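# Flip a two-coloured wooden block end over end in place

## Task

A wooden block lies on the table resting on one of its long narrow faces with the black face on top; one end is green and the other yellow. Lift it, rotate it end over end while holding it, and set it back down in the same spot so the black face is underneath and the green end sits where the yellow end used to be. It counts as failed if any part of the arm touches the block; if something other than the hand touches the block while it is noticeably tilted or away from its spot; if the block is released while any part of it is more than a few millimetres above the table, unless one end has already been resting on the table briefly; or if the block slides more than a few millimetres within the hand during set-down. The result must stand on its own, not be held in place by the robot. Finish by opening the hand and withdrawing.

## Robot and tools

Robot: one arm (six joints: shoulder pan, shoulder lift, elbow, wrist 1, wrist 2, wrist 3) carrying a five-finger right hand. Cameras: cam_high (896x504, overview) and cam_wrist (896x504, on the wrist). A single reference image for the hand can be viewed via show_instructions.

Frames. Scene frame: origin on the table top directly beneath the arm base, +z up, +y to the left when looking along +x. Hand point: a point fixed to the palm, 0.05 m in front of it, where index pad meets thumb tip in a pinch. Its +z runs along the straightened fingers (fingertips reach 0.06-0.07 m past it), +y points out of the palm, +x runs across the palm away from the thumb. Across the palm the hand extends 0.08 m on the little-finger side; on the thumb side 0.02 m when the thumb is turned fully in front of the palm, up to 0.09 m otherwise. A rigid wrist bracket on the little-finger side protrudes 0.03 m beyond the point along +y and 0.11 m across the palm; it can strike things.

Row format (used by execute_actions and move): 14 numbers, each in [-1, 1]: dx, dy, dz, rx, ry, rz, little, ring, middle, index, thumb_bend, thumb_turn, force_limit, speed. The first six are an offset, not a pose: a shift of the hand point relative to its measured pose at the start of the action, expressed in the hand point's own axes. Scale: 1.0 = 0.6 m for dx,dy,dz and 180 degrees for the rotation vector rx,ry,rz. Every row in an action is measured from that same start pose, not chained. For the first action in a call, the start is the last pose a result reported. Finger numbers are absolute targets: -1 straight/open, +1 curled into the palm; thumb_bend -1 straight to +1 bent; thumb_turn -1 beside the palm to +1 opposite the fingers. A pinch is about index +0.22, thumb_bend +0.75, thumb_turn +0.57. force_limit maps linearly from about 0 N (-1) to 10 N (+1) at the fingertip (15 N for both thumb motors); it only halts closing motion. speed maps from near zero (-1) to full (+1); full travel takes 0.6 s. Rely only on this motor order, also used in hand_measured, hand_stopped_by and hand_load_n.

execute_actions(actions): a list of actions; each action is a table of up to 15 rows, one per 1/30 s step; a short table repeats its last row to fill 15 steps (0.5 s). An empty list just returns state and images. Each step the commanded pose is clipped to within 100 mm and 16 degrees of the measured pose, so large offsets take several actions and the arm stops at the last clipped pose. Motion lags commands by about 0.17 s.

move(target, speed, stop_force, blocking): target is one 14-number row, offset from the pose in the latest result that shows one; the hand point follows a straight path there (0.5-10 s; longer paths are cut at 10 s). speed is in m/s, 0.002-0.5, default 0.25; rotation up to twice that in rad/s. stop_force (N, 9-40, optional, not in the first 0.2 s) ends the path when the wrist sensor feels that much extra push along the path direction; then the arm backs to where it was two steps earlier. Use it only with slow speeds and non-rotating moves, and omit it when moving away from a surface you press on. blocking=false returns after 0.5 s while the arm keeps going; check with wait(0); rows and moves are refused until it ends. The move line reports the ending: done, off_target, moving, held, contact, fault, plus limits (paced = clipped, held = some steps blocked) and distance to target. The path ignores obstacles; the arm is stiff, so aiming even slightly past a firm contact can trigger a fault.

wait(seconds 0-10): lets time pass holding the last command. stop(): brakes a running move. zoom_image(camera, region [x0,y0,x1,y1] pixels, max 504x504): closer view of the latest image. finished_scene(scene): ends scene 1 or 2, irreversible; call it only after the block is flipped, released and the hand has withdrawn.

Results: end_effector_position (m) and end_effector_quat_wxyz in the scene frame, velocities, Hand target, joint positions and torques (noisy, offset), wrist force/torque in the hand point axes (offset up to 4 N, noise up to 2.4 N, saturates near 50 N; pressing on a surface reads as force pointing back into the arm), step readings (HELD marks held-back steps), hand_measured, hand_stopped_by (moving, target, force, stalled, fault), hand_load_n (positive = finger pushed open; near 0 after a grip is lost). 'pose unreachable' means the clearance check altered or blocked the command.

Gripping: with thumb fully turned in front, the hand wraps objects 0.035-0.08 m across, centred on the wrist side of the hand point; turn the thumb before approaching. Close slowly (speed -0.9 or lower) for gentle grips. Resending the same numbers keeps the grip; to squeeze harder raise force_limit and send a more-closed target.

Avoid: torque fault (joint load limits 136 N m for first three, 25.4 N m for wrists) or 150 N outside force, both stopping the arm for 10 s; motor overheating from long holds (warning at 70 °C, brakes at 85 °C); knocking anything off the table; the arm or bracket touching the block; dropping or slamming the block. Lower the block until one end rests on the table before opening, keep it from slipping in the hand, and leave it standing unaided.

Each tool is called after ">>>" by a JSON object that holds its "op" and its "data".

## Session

>>> {"op": "execute_actions", "data": {"actions": []}}

>>> {"op": "zoom_image", "data": {"camera": "cam_high", "region": [340, 150, 700, 400]}}

Scene clock: 0.00 s.
end_effector_position=(-0.0062, +0.1687, +0.3823) hand_measured=(-1.000, -1.000, -1.000, -1.000, -1.000, -1.000) hand_load_n=(+0.0, +0.0, +0.0, +0.0, +0.0, +0.0) hand_stopped_by=(target, target, target, target, target, target) hand_force_limit=0.00 hand_speed=-0.80 end_effector_quat_wxyz=(-0.293, +0.848, -0.423, +0.124) end_effector_velocity=(-0.000, +0.001, +0.001) end_effector_angular_velocity=(+0.003, +0.001, -0.001)
Joint positions: [ 1.663 -1.797  1.852  1.281  2.204 -2.31 ]
Joint velocities: [ 0.     0.    -0.002 -0.001  0.     0.001]
Joint torques (N m, as the arm reports them, + toward a larger angle): no reading
Wrist force (N, on the end effector, along its own x y z axes, offset not removed): no reading
Wrist torque (N m, same axes, about the end effector's origin, offset not removed): no reading
Hand target: -0.006, +0.169, +0.382; -0.293, +0.848, -0.423, +0.124

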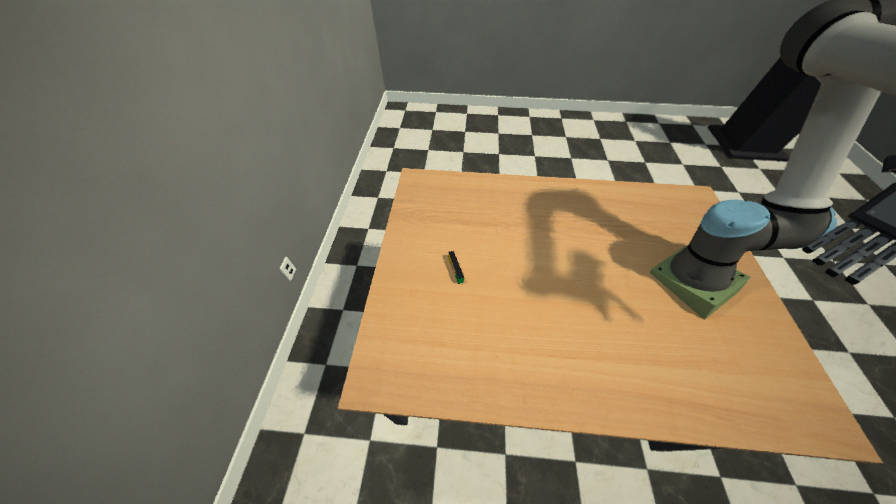

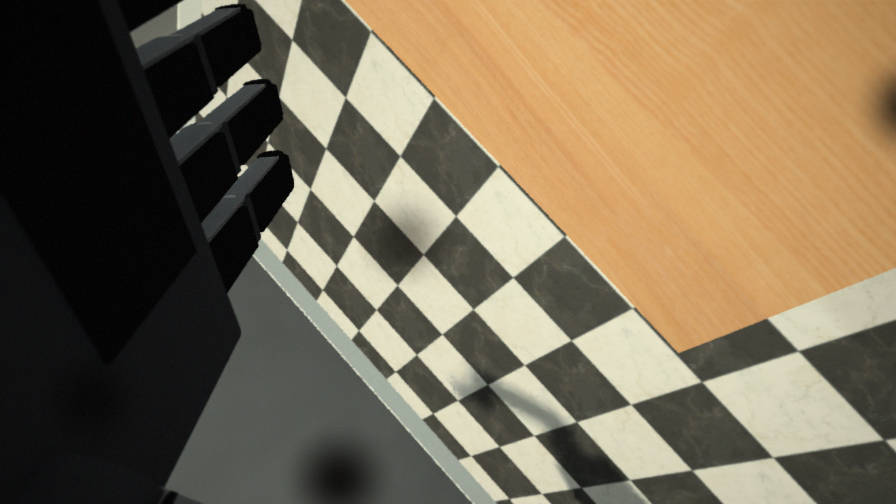

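Region (340, 150, 700, 400) of cam_high's 896x504 image, scaled by 1.400, with more detail than that image has; it fills the top 350 rows of this view, and the rest is white.

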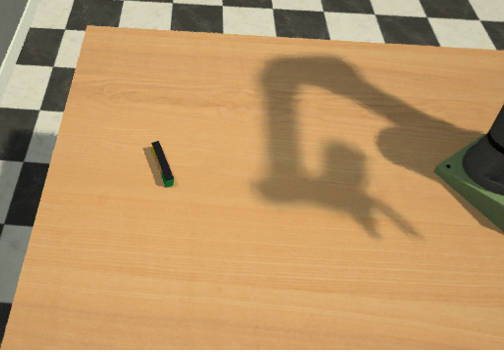

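>>> {"op": "move", "data": {"target": [0.868,-0.4,0.808,0.116,0.275,-0.217,-1,-1,-1,-0.45,0.5,0.57,0,0.5], "speed": 0.2}}

Scene clock: 12.40 s.
end_effector_position=(+0.6889, +0.0600, +0.1211) hand_measured=(-1.000, -1.000, -1.000, -0.450, +0.500, +0.570) hand_load_n=(+0.0, +0.0, +0.0, +0.0, +0.0, +0.0) hand_stopped_by=(target, target, target, target, target, target) hand_force_limit=0.00 hand_speed=0.50 end_effector_quat_wxyz=(-0.178, +0.745, -0.179, +0.618) end_effector_velocity=(+0.002, +0.000, -0.001) end_effector_angular_velocity=(-0.000, -0.001, +0.000)
Joint positions: [ 0.01  -1.286  1.975 -0.657  1.534 -4.41 ]
Joint velocities: [ 0.     0.005 -0.004 -0.002 -0.    -0.001]
Joint torques (N m, as the arm reports them, + toward a larger angle): [  2.54 -24.33 -28.63  -3.42  -1.74  -1.47]
Wrist force (N, on the end effector, along its own x y z axes, offset not removed): [0.7 -0.8 -6.8]
Wrist torque (N m, same axes, about the end effector's origin, offset not removed): [0.11 0.25 0.34]
Hand target: +0.689, +0.060, +0.121; -0.178, +0.745, -0.179, +0.618
Off the commanded pose: 0.000 m, 0 deg.
move: done

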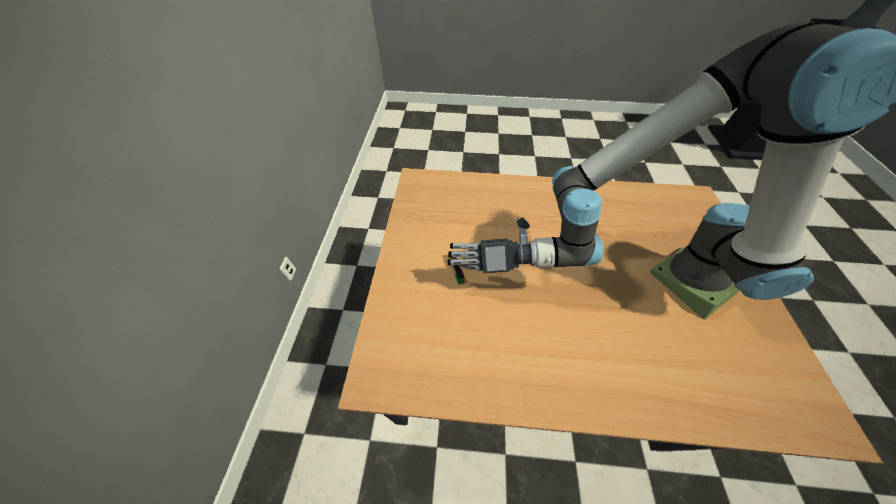

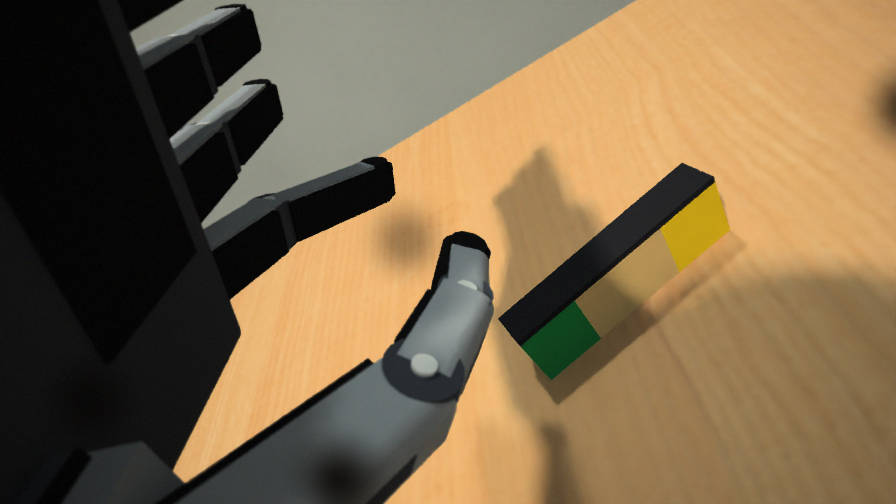

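>>> {"op": "move", "data": {"target": [-0.108,0.057,0.035,0,0,0,-1,-1,-1,-0.45,0.5,0.57,0,0.5], "speed": 0.1}}

>>> {"op": "move", "data": {"target": [-0.04,0.023,0.008,0,0,0,-1,-1,-1,-0.45,0.5,0.57,0,0.5], "speed": 0.015, "stop_force": 9}}

Scene clock: 22.50 s.
end_effector_position=(+0.6966, +0.0625, +0.0455) hand_measured=(-1.000, -1.000, -1.000, -0.450, +0.500, +0.570) hand_load_n=(+0.0, +0.0, +0.0, +0.0, +0.0, +0.0) hand_stopped_by=(target, target, target, target, target, target) hand_force_limit=0.00 hand_speed=0.50 end_effector_quat_wxyz=(-0.178, +0.745, -0.179, +0.618) end_effector_velocity=(+0.001, +0.001, -0.001) end_effector_angular_velocity=(+0.000, -0.001, +0.001)
Joint positions: [-0.019 -1.128  1.989 -0.83   1.505 -4.411]
Joint velocities: [-0.     0.004 -0.001 -0.004 -0.001  0.   ]
Joint torques (N m, as the arm reports them, + toward a larger angle): [  3.24 -31.   -25.44  -2.81  -2.1   -1.78]
Wrist force (N, on the end effector, along its own x y z axes, offset not removed): [-0.1 -1.3 -3.9]
Wrist torque (N m, same axes, about the end effector's origin, offset not removed): [-0.15 0.26 0.05]
Hand target: +0.697, +0.063, +0.045; -0.178, +0.745, -0.179, +0.618
Off the commanded pose: 0.000 m, 0 deg.
move: done

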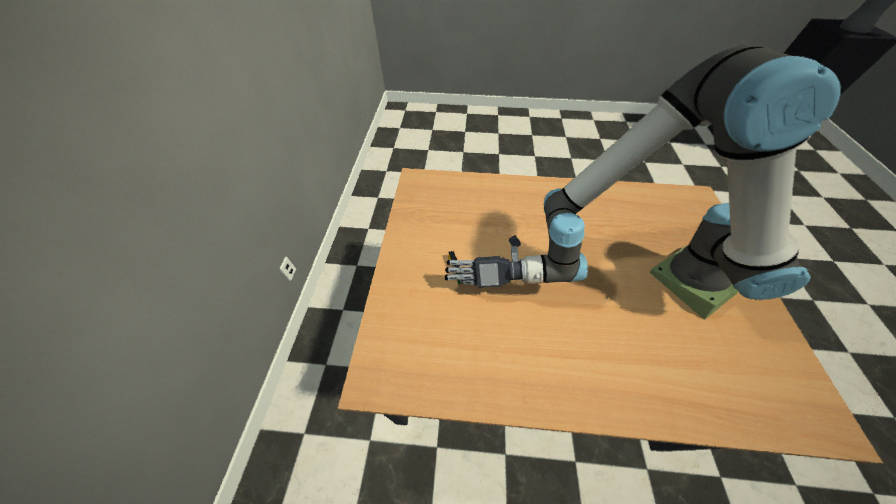

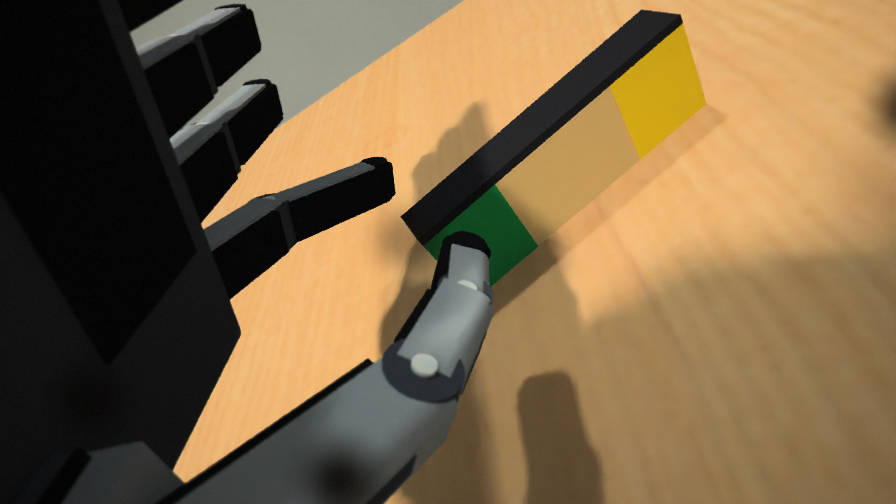

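Scene clock: 24.63 s.
end_effector_position=(+0.6965, +0.0624, +0.0175) hand_measured=(-1.000, -1.000, -1.000, -0.450, +0.500, +0.570) hand_load_n=(+0.0, +0.0, +0.0, +0.0, +0.0, +0.0) hand_stopped_by=(target, target, target, target, target, target) hand_force_limit=0.00 hand_speed=0.50 end_effector_quat_wxyz=(-0.178, +0.745, -0.179, +0.618) end_effector_velocity=(+0.000, -0.000, -0.002) end_effector_angular_velocity=(-0.001, -0.000, +0.000)
Joint positions: [-0.032 -1.069  1.995 -0.894  1.492 -4.411]
Joint velocities: [-0.001  0.004 -0.    -0.004 -0.001 -0.001]
Joint torques (N m, as the arm reports them, + toward a larger angle): [  3.08 -27.55   2.85  -3.29  -2.12  -1.74]
Wrist force (N, on the end effector, along its own x y z axes, offset not removed): [0.9 -2.7 -1.3]
Wrist torque (N m, same axes, about the end effector's origin, offset not removed): [-0.58 -0.02 0.31]
Hand target: +0.697, +0.062, +0.017; -0.178, +0.745, -0.179, +0.618
Off the commanded pose: 0.000 m, 0 deg.
move: done

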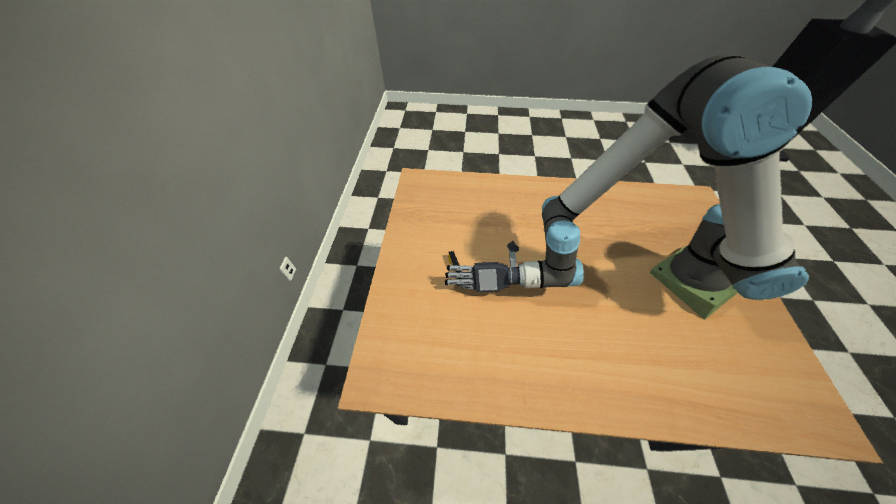

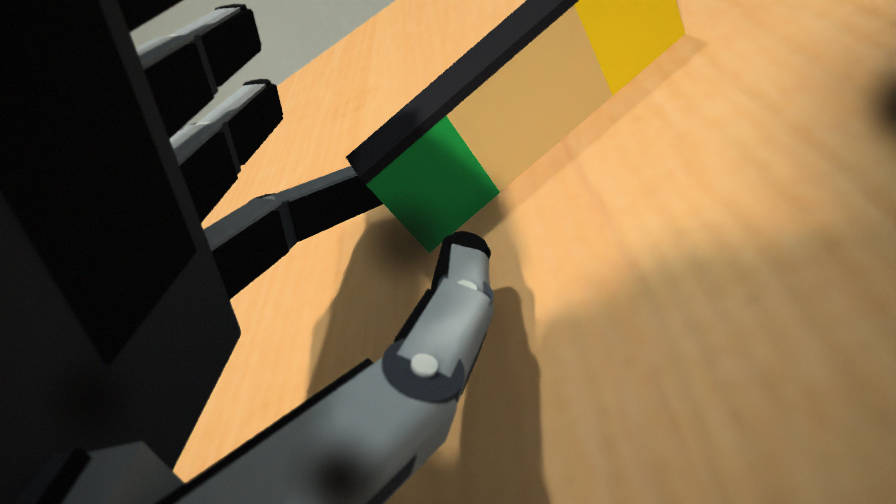

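>>> {"op": "move", "data": {"target": [-0.003,-0.0155,0.028,0,0,0,-1,-1,-1,-0.5,0.5,0.57,0,0.5], "speed": 0.03}}

>>> {"op": "move", "data": {"target": [0.0117,0.018,0.0065,0,0,0,-1,-1,-1,-0.5,0.9,0.57,-0.8,-0.6], "speed": 0.02}}

Scene clock: 29.07 s.
end_effector_position=(+0.7130, +0.0721, +0.0176) hand_measured=(-1.000, -1.000, -1.000, -0.500, +0.500, +0.570) hand_load_n=(+0.0, +0.0, +0.0, +0.0, +0.0, +0.0) hand_stopped_by=(target, target, target, target, target, target) hand_force_limit=0.00 hand_speed=0.50 end_effector_quat_wxyz=(-0.178, +0.745, -0.179, +0.618) end_effector_velocity=(+0.002, +0.001, -0.000) end_effector_angular_velocity=(-0.000, +0.000, -0.000)
Joint positions: [-0.009 -1.04   1.939 -0.867  1.516 -4.411]
Joint velocities: [ 0.002  0.003 -0.005  0.003  0.002 -0.   ]
Joint torques (N m, as the arm reports them, + toward a larger angle): [ 14.27 -33.13 -27.1    1.63   1.09   1.63]
Wrist force (N, on the end effector, along its own x y z axes, offset not removed): [1.1 -4.8 2.9]
Wrist torque (N m, same axes, about the end effector's origin, offset not removed): [-0.96 -0.23 0.20]
Hand target: +0.713, +0.072, +0.018; -0.178, +0.745, -0.179, +0.618
Off the commanded pose: 0.000 m, 0 deg.
move: done

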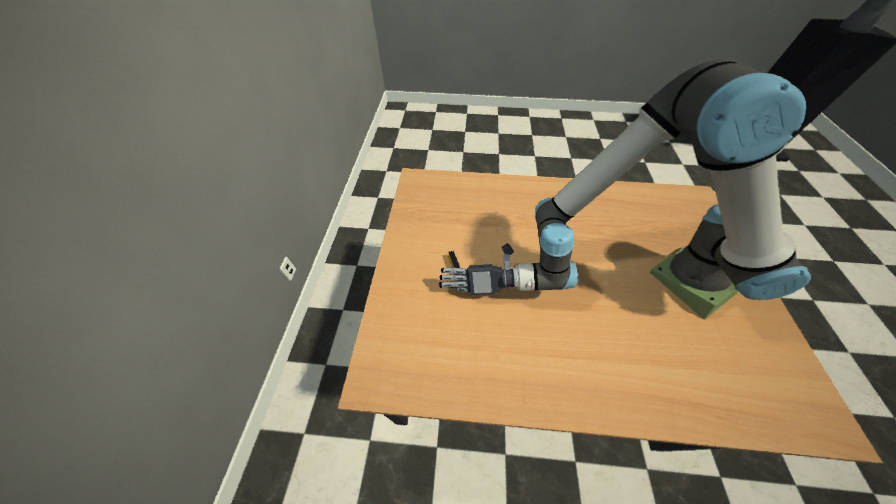

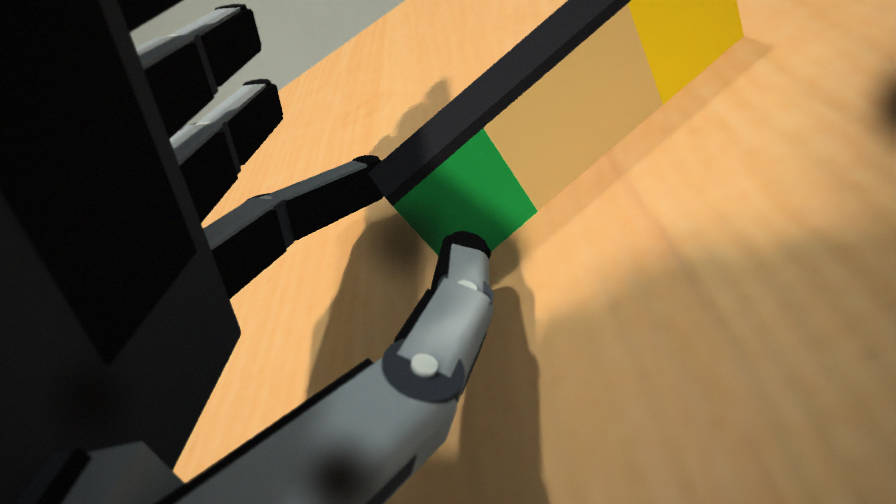

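Scene clock: 30.30 s.
end_effector_position=(+0.7176, +0.0594, +0.0177) hand_measured=(-1.000, -1.000, -1.000, -0.500, +0.900, +0.570) hand_load_n=(+0.0, +0.0, +0.0, +0.0, +0.0, +0.0) hand_stopped_by=(target, target, target, target, target, target) hand_force_limit=-0.80 hand_speed=-0.60 end_effector_quat_wxyz=(-0.178, +0.745, -0.179, +0.618) end_effector_velocity=(-0.000, +0.001, -0.000) end_effector_angular_velocity=(-0.001, +0.001, +0.002)
Joint positions: [-0.035 -1.045  1.933 -0.857  1.489 -4.411]
Joint velocities: [ 0.001 -0.     0.     0.002 -0.    -0.001]
Joint torques (N m, as the arm reports them, + toward a larger angle): [  3.19 -49.87 -25.12   1.14  -1.96  -1.66]
Wrist force (N, on the end effector, along its own x y z axes, offset not removed): [-0.4 -1.2 -1.8]
Wrist torque (N m, same axes, about the end effector's origin, offset not removed): [-0.27 0.35 0.28]
Hand target: +0.718, +0.059, +0.018; -0.178, +0.745, -0.179, +0.618
Off the commanded pose: 0.000 m, 0 deg.
move: done

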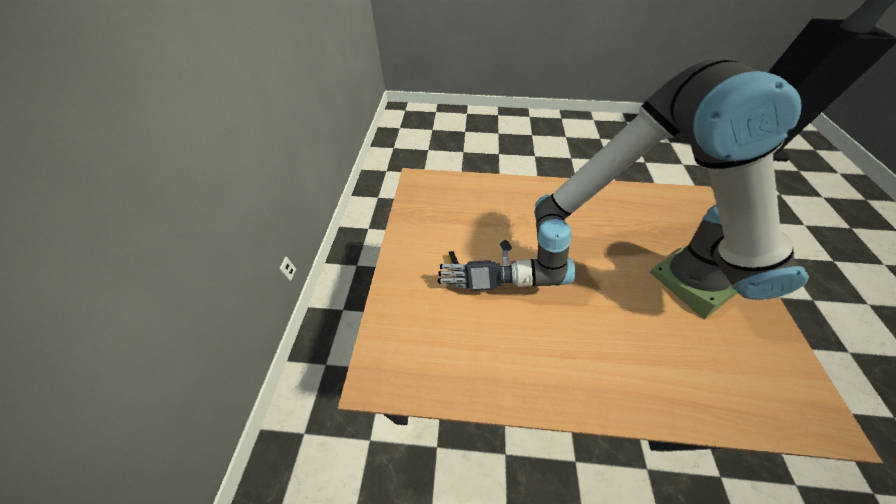

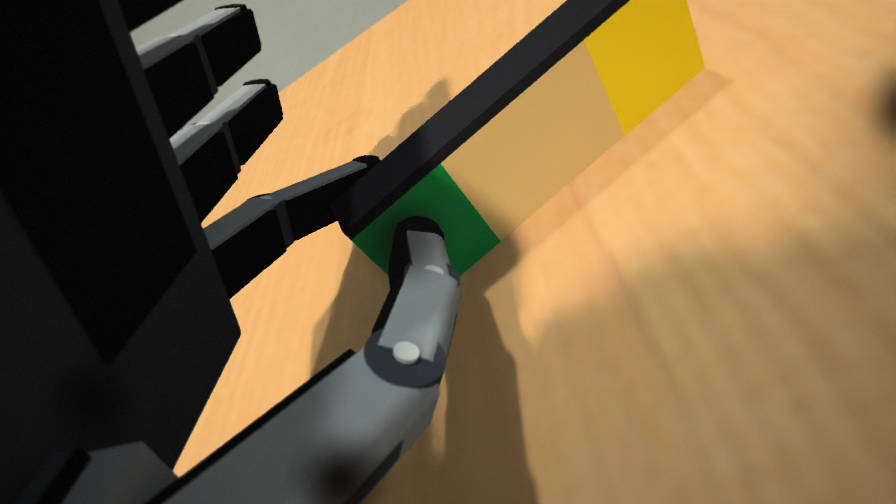

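>>> {"op": "move", "data": {"target": [0,-0.0023,0.0063,0,0,0,-1,-1,-1,0.35,0.9,0.57,1,-0.85], "speed": 0.01}}

>>> {"op": "move", "data": {"target": [0.006,-0.0034,-0.0012,0,0,0,-1,-1,-1,0.35,0.9,0.57,1,-0.85], "speed": 0.01}}

Scene clock: 35.63 s.
end_effector_position=(+0.7214, +0.0608, +0.0177) hand_measured=(-1.000, -1.000, -1.000, -0.076, +0.900, +0.570) hand_load_n=(+0.0, +0.0, +0.0, +9.5, +0.5, -1.0) hand_stopped_by=(target, target, target, force, target, target) hand_force_limit=1.00 hand_speed=-0.85 end_effector_quat_wxyz=(-0.178, +0.745, -0.179, +0.618) end_effector_velocity=(+0.001, -0.000, +0.000) end_effector_angular_velocity=(-0.000, -0.001, -0.000)
Joint positions: [-0.031 -1.039  1.921 -0.851  1.493 -4.411]
Joint velocities: [ 0.    -0.    -0.001  0.    -0.    -0.   ]
Joint torques (N m, as the arm reports them, + toward a larger angle): [ 15.43 -32.14 -25.43   1.41   0.74   1.65]
Wrist force (N, on the end effector, along its own x y z axes, offset not removed): [3.4 0.0 -1.9]
Wrist torque (N m, same axes, about the end effector's origin, offset not removed): [0.07 -0.10 0.45]
Hand target: +0.721, +0.061, +0.018; -0.178, +0.745, -0.179, +0.618
Off the commanded pose: 0.000 m, 0 deg.
move: done

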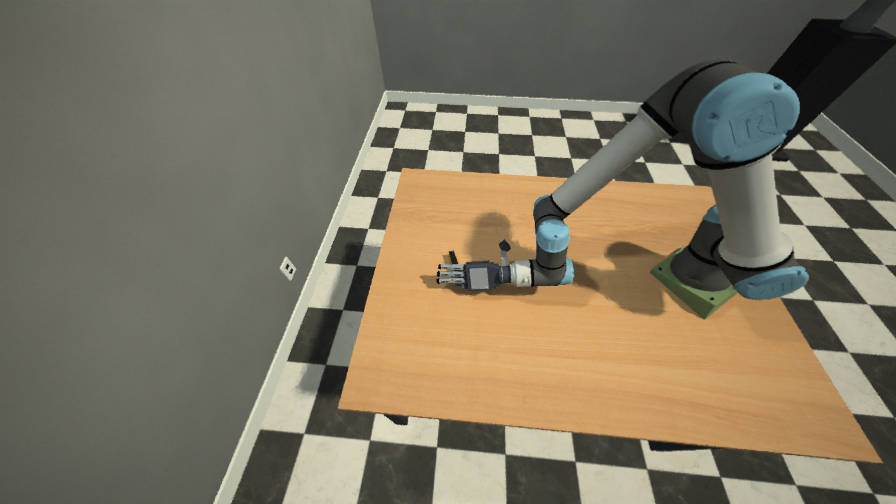

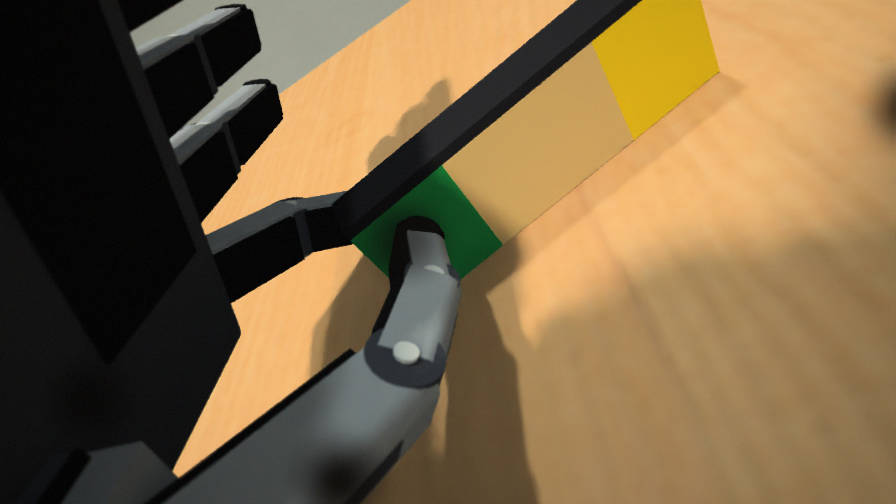

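Scene clock: 36.33 s.
end_effector_position=(+0.7214, +0.0608, +0.0217) hand_measured=(-1.000, -1.000, -1.000, -0.076, +0.900, +0.570) hand_load_n=(+0.0, +0.0, +0.0, +9.5, +0.5, -1.0) hand_stopped_by=(target, target, target, force, target, target) hand_force_limit=1.00 hand_speed=-0.85 end_effector_quat_wxyz=(-0.178, +0.745, -0.179, +0.618) end_effector_velocity=(+0.001, +0.000, +0.002) end_effector_angular_velocity=(+0.000, -0.002, +0.000)
Joint positions: [-0.03  -1.047  1.921 -0.842  1.494 -4.411]
Joint velocities: [ 0.001 -0.003 -0.002  0.003  0.     0.   ]
Joint torques (N m, as the arm reports them, + toward a larger angle): [ 16.8  -50.53 -23.68   1.31   0.76   1.73]
Wrist force (N, on the end effector, along its own x y z axes, offset not removed): [-5.5 1.8 -4.0]
Wrist torque (N m, same axes, about the end effector's origin, offset not removed): [0.38 1.02 0.03]
Hand target: +0.721, +0.061, +0.022; -0.178, +0.745, -0.179, +0.618
Off the commanded pose: 0.000 m, 0 deg.
move: done

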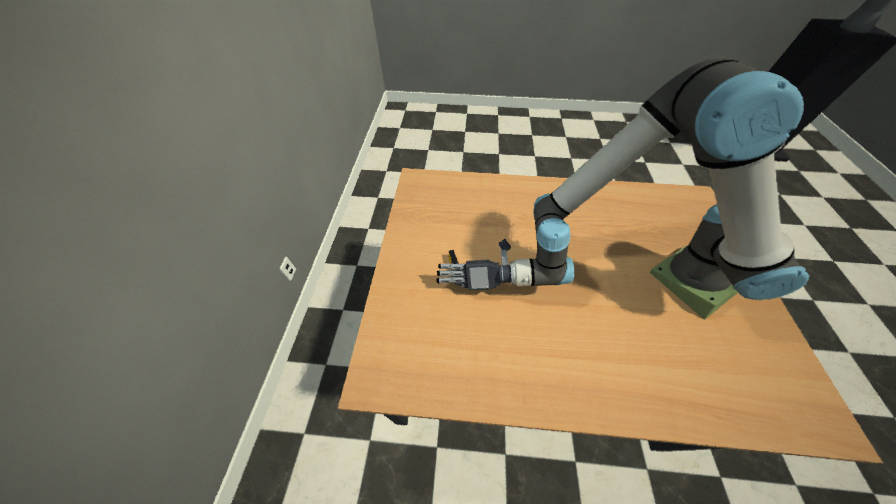

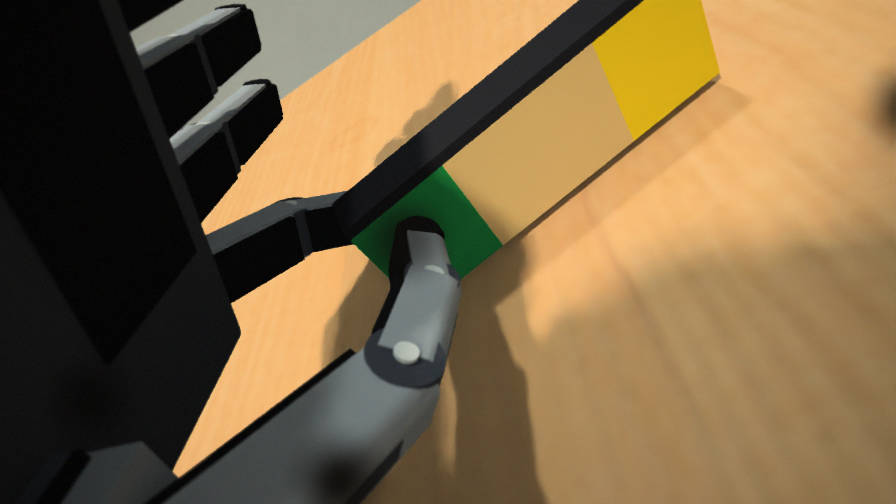

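>>> {"op": "move", "data": {"target": [0.2,-0.114,-0.039,0,0,0,-1,-1,-1,0.35,0.9,0.57,1,-0.85], "speed": 0.1}}

>>> {"op": "move", "data": {"target": [0,0,0,0,0.142,-0.392,-1,-1,-1,0.35,0.9,0.57,1,-0.85], "speed": 0.2}}

Scene clock: 45.77 s.
end_effector_position=(+0.7224, +0.0612, +0.1616) hand_measured=(-1.000, -1.000, -1.000, -0.076, +0.900, +0.570) hand_load_n=(+0.0, +0.0, +0.0, +9.5, +0.5, -1.0) hand_stopped_by=(target, target, target, force, target, target) hand_force_limit=1.00 hand_speed=-0.85 end_effector_quat_wxyz=(-0.178, +0.745, -0.179, +0.618) end_effector_velocity=(+0.000, -0.000, +0.002) end_effector_angular_velocity=(-0.001, -0.000, +0.000)
Joint positions: [ 0.033 -1.289  1.84  -0.52   1.557 -4.409]
Joint velocities: [ 0.    -0.002 -0.002  0.004  0.    -0.001]
Joint torques (N m, as the arm reports them, + toward a larger angle): [ 15.82 -48.49 -31.39   1.28   1.08   1.76]
Wrist force (N, on the end effector, along its own x y z axes, offset not removed): [4.7 1.9 1.0]
Wrist torque (N m, same axes, about the end effector's origin, offset not removed): [0.16 -0.53 0.40]
Hand target: +0.722, +0.061, +0.162; -0.178, +0.745, -0.179, +0.618
Off the commanded pose: 0.000 m, 0 deg.
move: done

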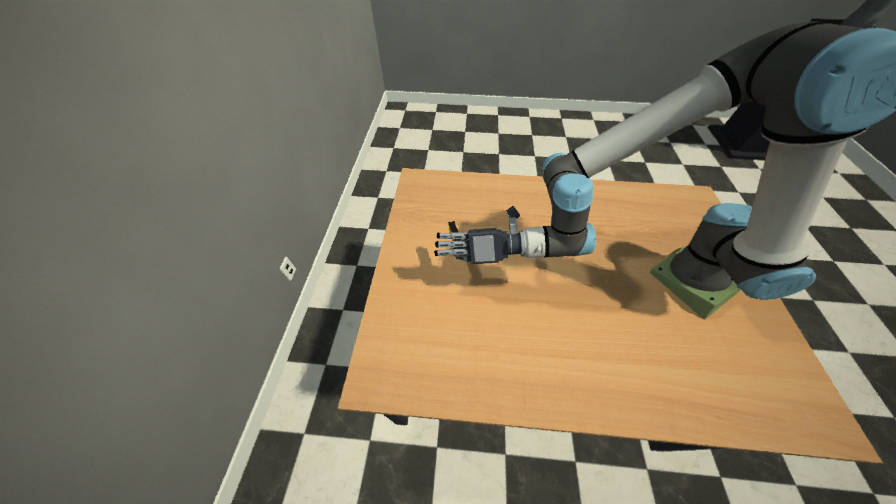

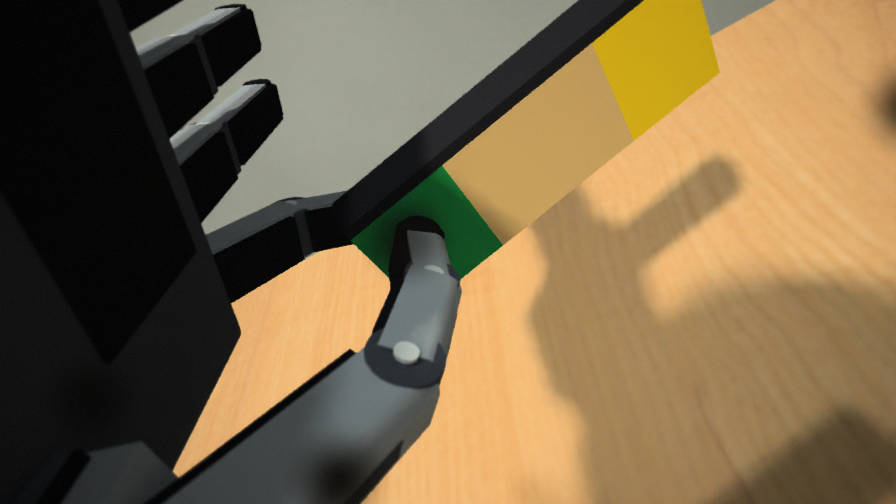

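Scene clock: 49.50 s.
end_effector_position=(+0.7223, +0.0611, +0.1617) hand_measured=(-1.000, -1.000, -1.000, -0.076, +0.900, +0.570) hand_load_n=(+0.0, +0.0, +0.0, +9.5, +0.5, -1.0) hand_stopped_by=(target, target, target, force, target, target) hand_force_limit=1.00 hand_speed=-0.85 end_effector_quat_wxyz=(+0.249, +0.565, +0.248, +0.747) end_effector_velocity=(-0.000, +0.000, -0.001) end_effector_angular_velocity=(-0.009, -0.002, +0.001)
Joint positions: [-0.009 -1.005  2.039 -1.404  1.39  -5.612]
Joint velocities: [-0.002  0.002  0.001 -0.004 -0.005 -0.007]
Joint torques (N m, as the arm reports them, + toward a larger angle): [  3.07 -31.27   5.03  -4.19  -1.69  -1.83]
Wrist force (N, on the end effector, along its own x y z axes, offset not removed): [2.3 0.3 -1.0]
Wrist torque (N m, same axes, about the end effector's origin, offset not removed): [0.03 -0.26 0.28]
Hand target: +0.722, +0.061, +0.162; +0.249, +0.565, +0.248, +0.747
Off the commanded pose: 0.000 m, 0 deg.
move: done

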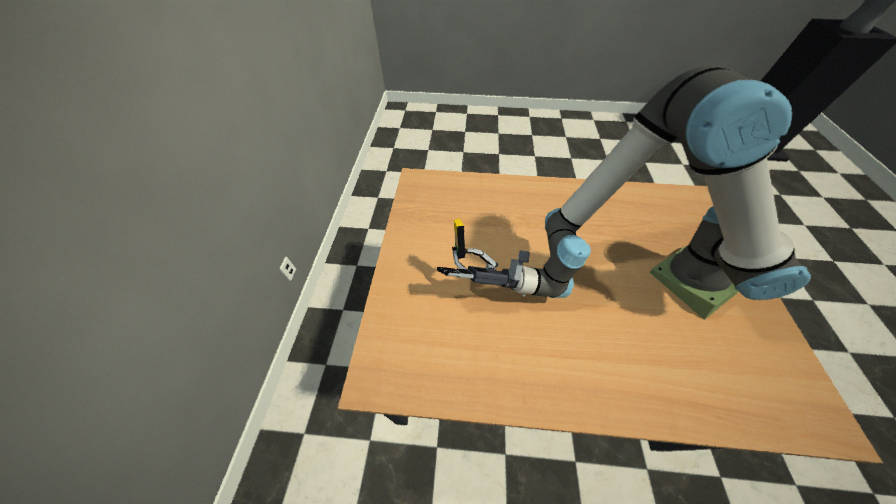

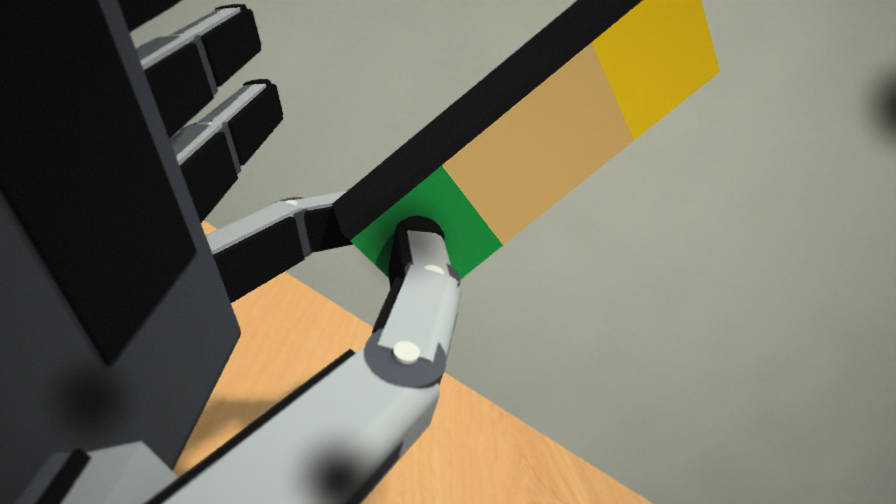

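>>> {"op": "move", "data": {"target": [0,0,0,0,-0.142,0.392,-1,-1,-1,-0.089,0.9,0.57,-1,-0.98], "speed": 0.2}}

>>> {"op": "execute_actions", "data": {"actions": [[[0,0,0,0,0,0,-1,-1,-1,-0.093,0.9,0.57,-1,-0.98]],[[0,0,0,0,0,0,-1,-1,-1,-0.093,0.9,0.57,-1,-0.98]]]}}

Scene clock: 57.37 s.
end_effector_position=(+0.7224, +0.0612, +0.1616) hand_measured=(-1.000, -1.000, -1.000, -0.090, +0.900, +0.570) hand_load_n=(+0.0, +0.0, +0.0, +3.5, +1.5, -0.5) hand_stopped_by=(target, target, target, force, target, target) hand_force_limit=-1.00 hand_speed=-0.98 end_effector_quat_wxyz=(-0.178, +0.745, -0.179, +0.618) end_effector_velocity=(+0.000, -0.000, +0.000) end_effector_angular_velocity=(+0.007, +0.003, +0.001)
Joint positions: [ 0.033 -1.289  1.84  -0.52   1.557 -4.409]
Joint velocities: [-0.001 -0.001 -0.003  0.008 -0.003  0.007]
Joint torques (N m, as the arm reports them, + toward a larger angle): [  1.68 -46.48 -30.36   0.98  -2.28   1.61]
Wrist force (N, on the end effector, along its own x y z axes, offset not removed): [-3.0 -1.5 -4.1]
Wrist torque (N m, same axes, about the end effector's origin, offset not removed): [-0.05 0.69 -0.17]
Hand target: +0.722, +0.061, +0.162; -0.179, +0.745, -0.179, +0.617
Off the commanded pose: 0.000 m, 0 deg.
move: done

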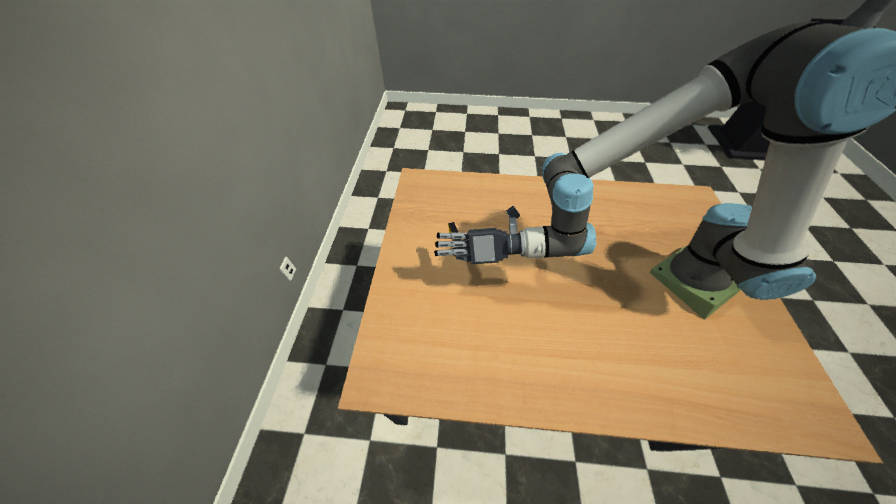

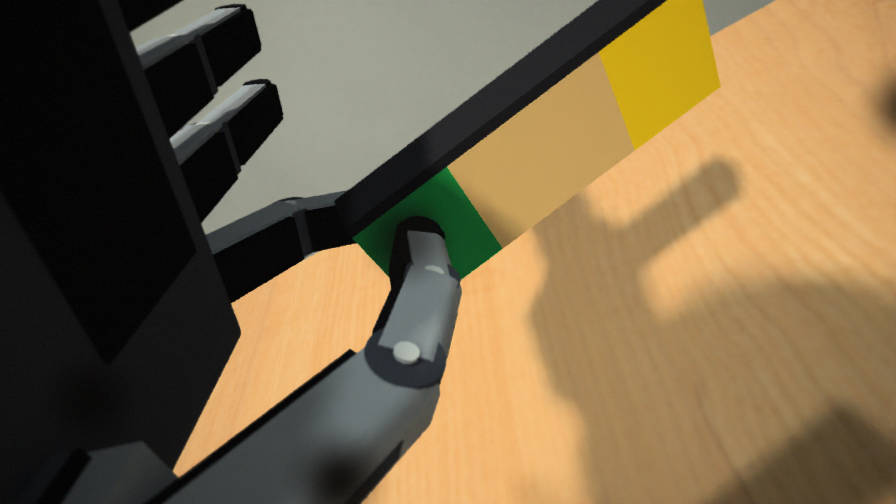

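Scene clock: 58.37 s.
end_effector_position=(+0.7224, +0.0612, +0.1617) hand_measured=(-1.000, -1.000, -1.000, -0.094, +0.900, +0.570) hand_load_n=(+0.0, +0.0, +0.0, +2.0, +1.5, +0.0) hand_stopped_by=(target, target, target, force, target, target) hand_force_limit=-1.00 hand_speed=-0.98 end_effector_quat_wxyz=(-0.178, +0.745, -0.179, +0.618) end_effector_velocity=(+0.000, +0.000, +0.000) end_effector_angular_velocity=(-0.000, +0.001, +0.000)
Joint positions: [ 0.033 -1.289  1.84  -0.52   1.557 -4.409]
Joint velocities: [-0.    -0.    -0.001  0.002 -0.    -0.   ]
Joint torques (N m, as the arm reports them, + toward a larger angle): [  8.77 -42.34 -14.98  -2.02   0.19  -1.26]
Wrist force (N, on the end effector, along its own x y z axes, offset not removed): [-0.3 1.5 -3.5]
Wrist torque (N m, same axes, about the end effector's origin, offset not removed): [0.30 0.05 0.13]
Hand target: +0.722, +0.061, +0.162; -0.178, +0.745, -0.179, +0.618
Off the commanded pose: 0.000 m, 0 deg.
Step readings (end_effector_position; steps 1 to 15: 1st action; 16 to 30: 2nd action):
0: (+0.7224, +0.0612, +0.1616)
1: (+0.7224, +0.0612, +0.1616)
2: (+0.7224, +0.0612, +0.1616)
4: (+0.7224, +0.0612, +0.1616)
8: (+0.7224, +0.0612, +0.1616)
15: (+0.7224, +0.0612, +0.1617)
16: (+0.7224, +0.0612, +0.1617)
17: (+0.7224, +0.0612, +0.1617)
19: (+0.7224, +0.0612, +0.1617)
23: (+0.7224, +0.0612, +0.1617)
30: end_effector_position above

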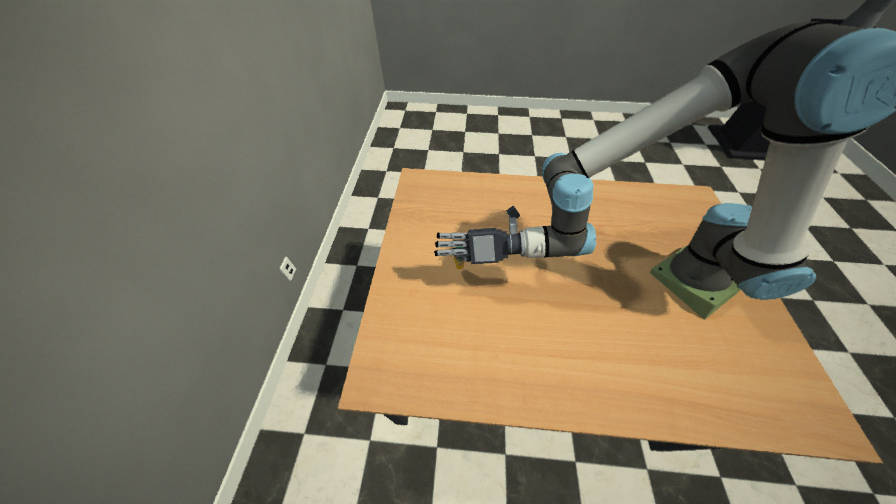

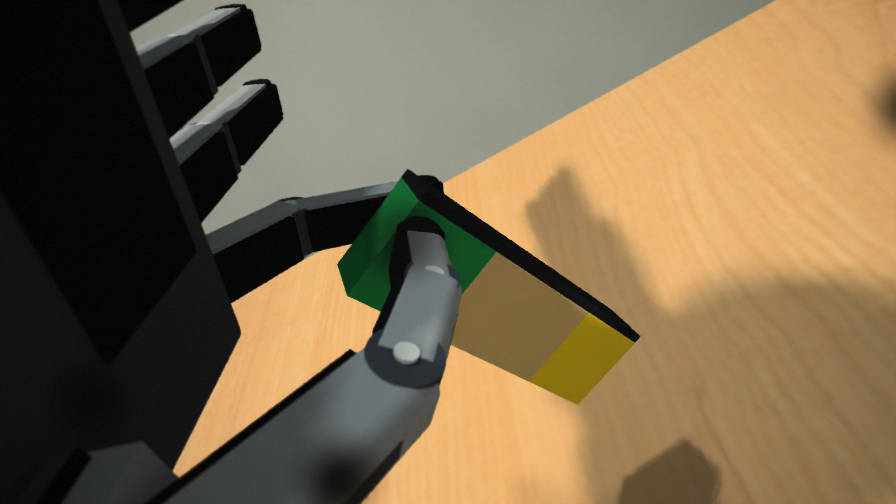

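Swung. Rotate.

>>> {"op": "move", "data": {"target": [0,0,0,0,0.17,-0.47,-1,-1,-1,-0.093,0.9,0.57,-1,-0.98], "speed": 0.15}}

Scene clock: 65.40 s.
end_effector_position=(+0.7223, +0.0611, +0.1618) hand_measured=(-1.000, -1.000, -1.000, -0.094, +0.900, +0.570) hand_load_n=(+0.0, +0.0, +0.0, +2.0, +1.0, +0.0) hand_stopped_by=(target, target, target, force, target, target) hand_force_limit=-1.00 hand_speed=-0.98 end_effector_quat_wxyz=(+0.327, +0.497, +0.326, +0.735) end_effector_velocity=(+0.000, -0.000, -0.000) end_effector_angular_velocity=(-0.009, -0.003, +0.000)
Joint positions: [-0.067 -0.948  2.038 -1.514  1.263 -5.822]
Joint velocities: [-0.003  0.002 -0.001 -0.003 -0.006 -0.007]
Joint torques (N m, as the arm reports them, + toward a larger angle): [  1.73 -34.92 -23.04  -4.59  -1.46  -2.33]
Wrist force (N, on the end effector, along its own x y z axes, offset not removed): [-0.4 -2.2 -4.1]
Wrist torque (N m, same axes, about the end effector's origin, offset not removed): [-0.19 0.29 -0.13]
Hand target: +0.722, +0.061, +0.162; +0.327, +0.497, +0.326, +0.735
Off the commanded pose: 0.000 m, 0 deg.
move: done

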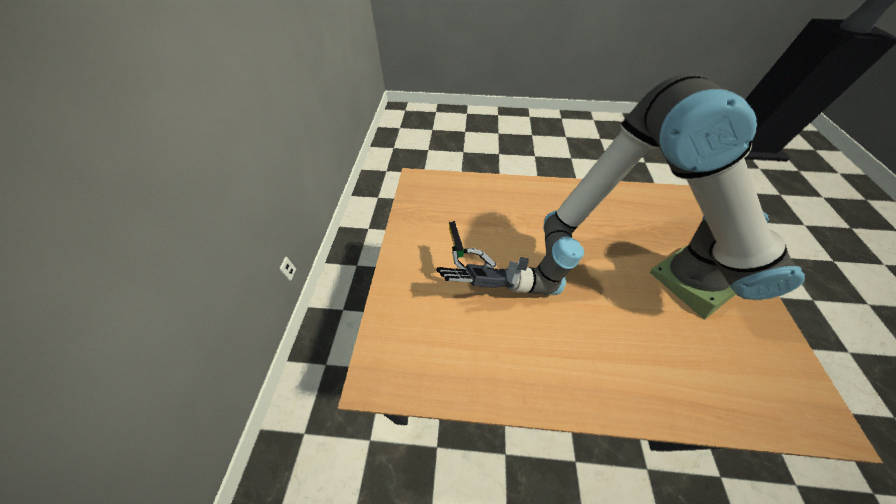

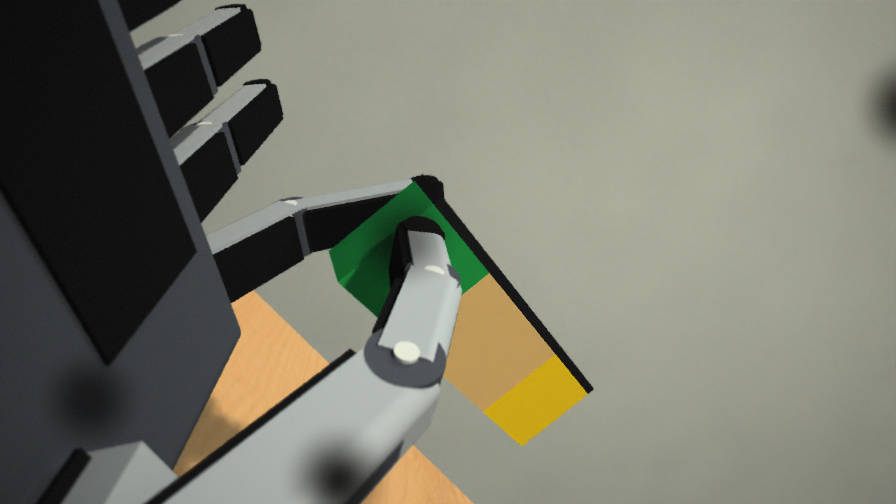

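>>> {"op": "execute_actions", "data": {"actions": [[[0,0,0,0,0,0,-1,-1,-1,-0.0955,0.9,0.57,-1,-0.98]],[[0,0,0,0,0,0,-1,-1,-1,-0.0955,0.9,0.57,-1,-0.98]],[[0,0,0,0,0,0,-1,-1,-1,-0.0955,0.9,0.57,-1,-0.98]]]}}

Scene clock: 68.33 s.
end_effector_position=(+0.7223, +0.0611, +0.1618) hand_measured=(-1.000, -1.000, -1.000, -0.096, +0.900, +0.570) hand_load_n=(+0.0, +0.0, +0.0, +1.5, +0.5, +0.0) hand_stopped_by=(target, target, target, force, target, target) hand_force_limit=-1.00 hand_speed=-0.98 end_effector_quat_wxyz=(+0.327, +0.497, +0.326, +0.735) end_effector_velocity=(+0.000, -0.000, +0.000) end_effector_angular_velocity=(+0.001, -0.001, +0.000)
Joint positions: [-0.067 -0.948  2.038 -1.514  1.263 -5.822]
Joint velocities: [ 0.     0.    -0.001 -0.001 -0.     0.001]
Joint torques (N m, as the arm reports them, + toward a larger angle): [ 15.87 -50.48 -15.48  -0.38   0.92   1.64]
Wrist force (N, on the end effector, along its own x y z axes, offset not removed): [0.5 4.2 -2.2]
Wrist torque (N m, same axes, about the end effector's origin, offset not removed): [0.50 0.06 0.20]
Hand target: +0.722, +0.061, +0.162; +0.327, +0.497, +0.326, +0.735
Off the commanded pose: 0.000 m, 0 deg.
Step readings (end_effector_position; steps 1 to 15: 1st action; 16 to 30: 2nd action; 31 to 45: 3rd action):
0: (+0.7223, +0.0611, +0.1618)
1: (+0.7223, +0.0611, +0.1618)
2: (+0.7223, +0.0611, +0.1618)
4: (+0.7223, +0.0611, +0.1618)
8: (+0.7223, +0.0610, +0.1617)
15: (+0.7223, +0.0611, +0.1618)
16: (+0.7223, +0.0611, +0.1618)
17: (+0.7223, +0.0611, +0.1618)
19: (+0.7223, +0.0611, +0.1618)
23: (+0.7223, +0.0611, +0.1618)
30: (+0.7223, +0.0611, +0.1618)
31: (+0.7223, +0.0611, +0.1618)
32: (+0.7223, +0.0611, +0.1618)
34: (+0.7223, +0.0611, +0.1618)
38: (+0.7223, +0.0611, +0.1618)
45: end_effector_position above

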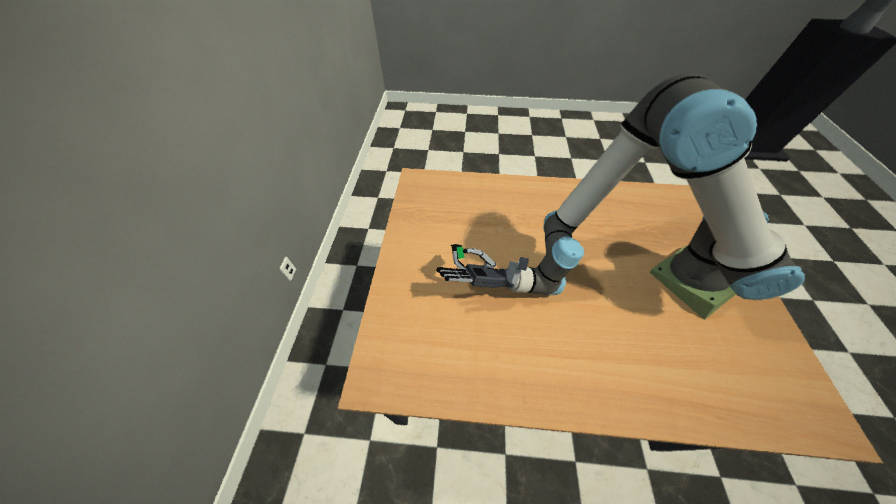

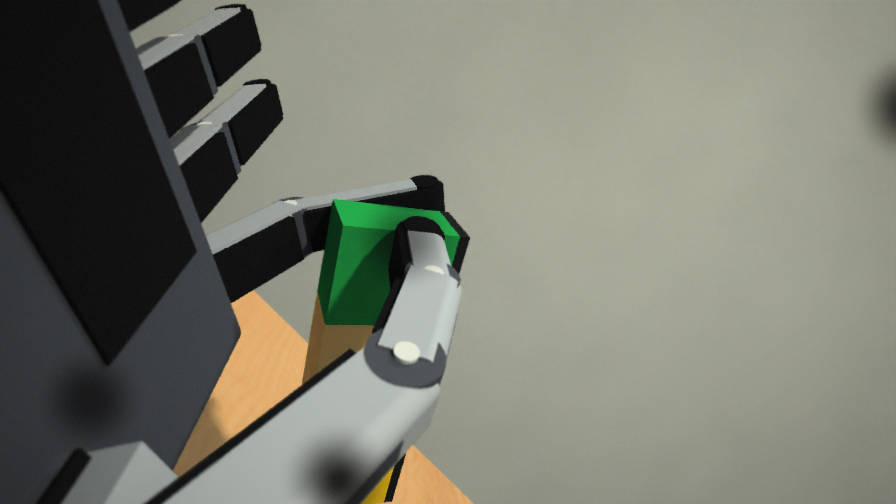

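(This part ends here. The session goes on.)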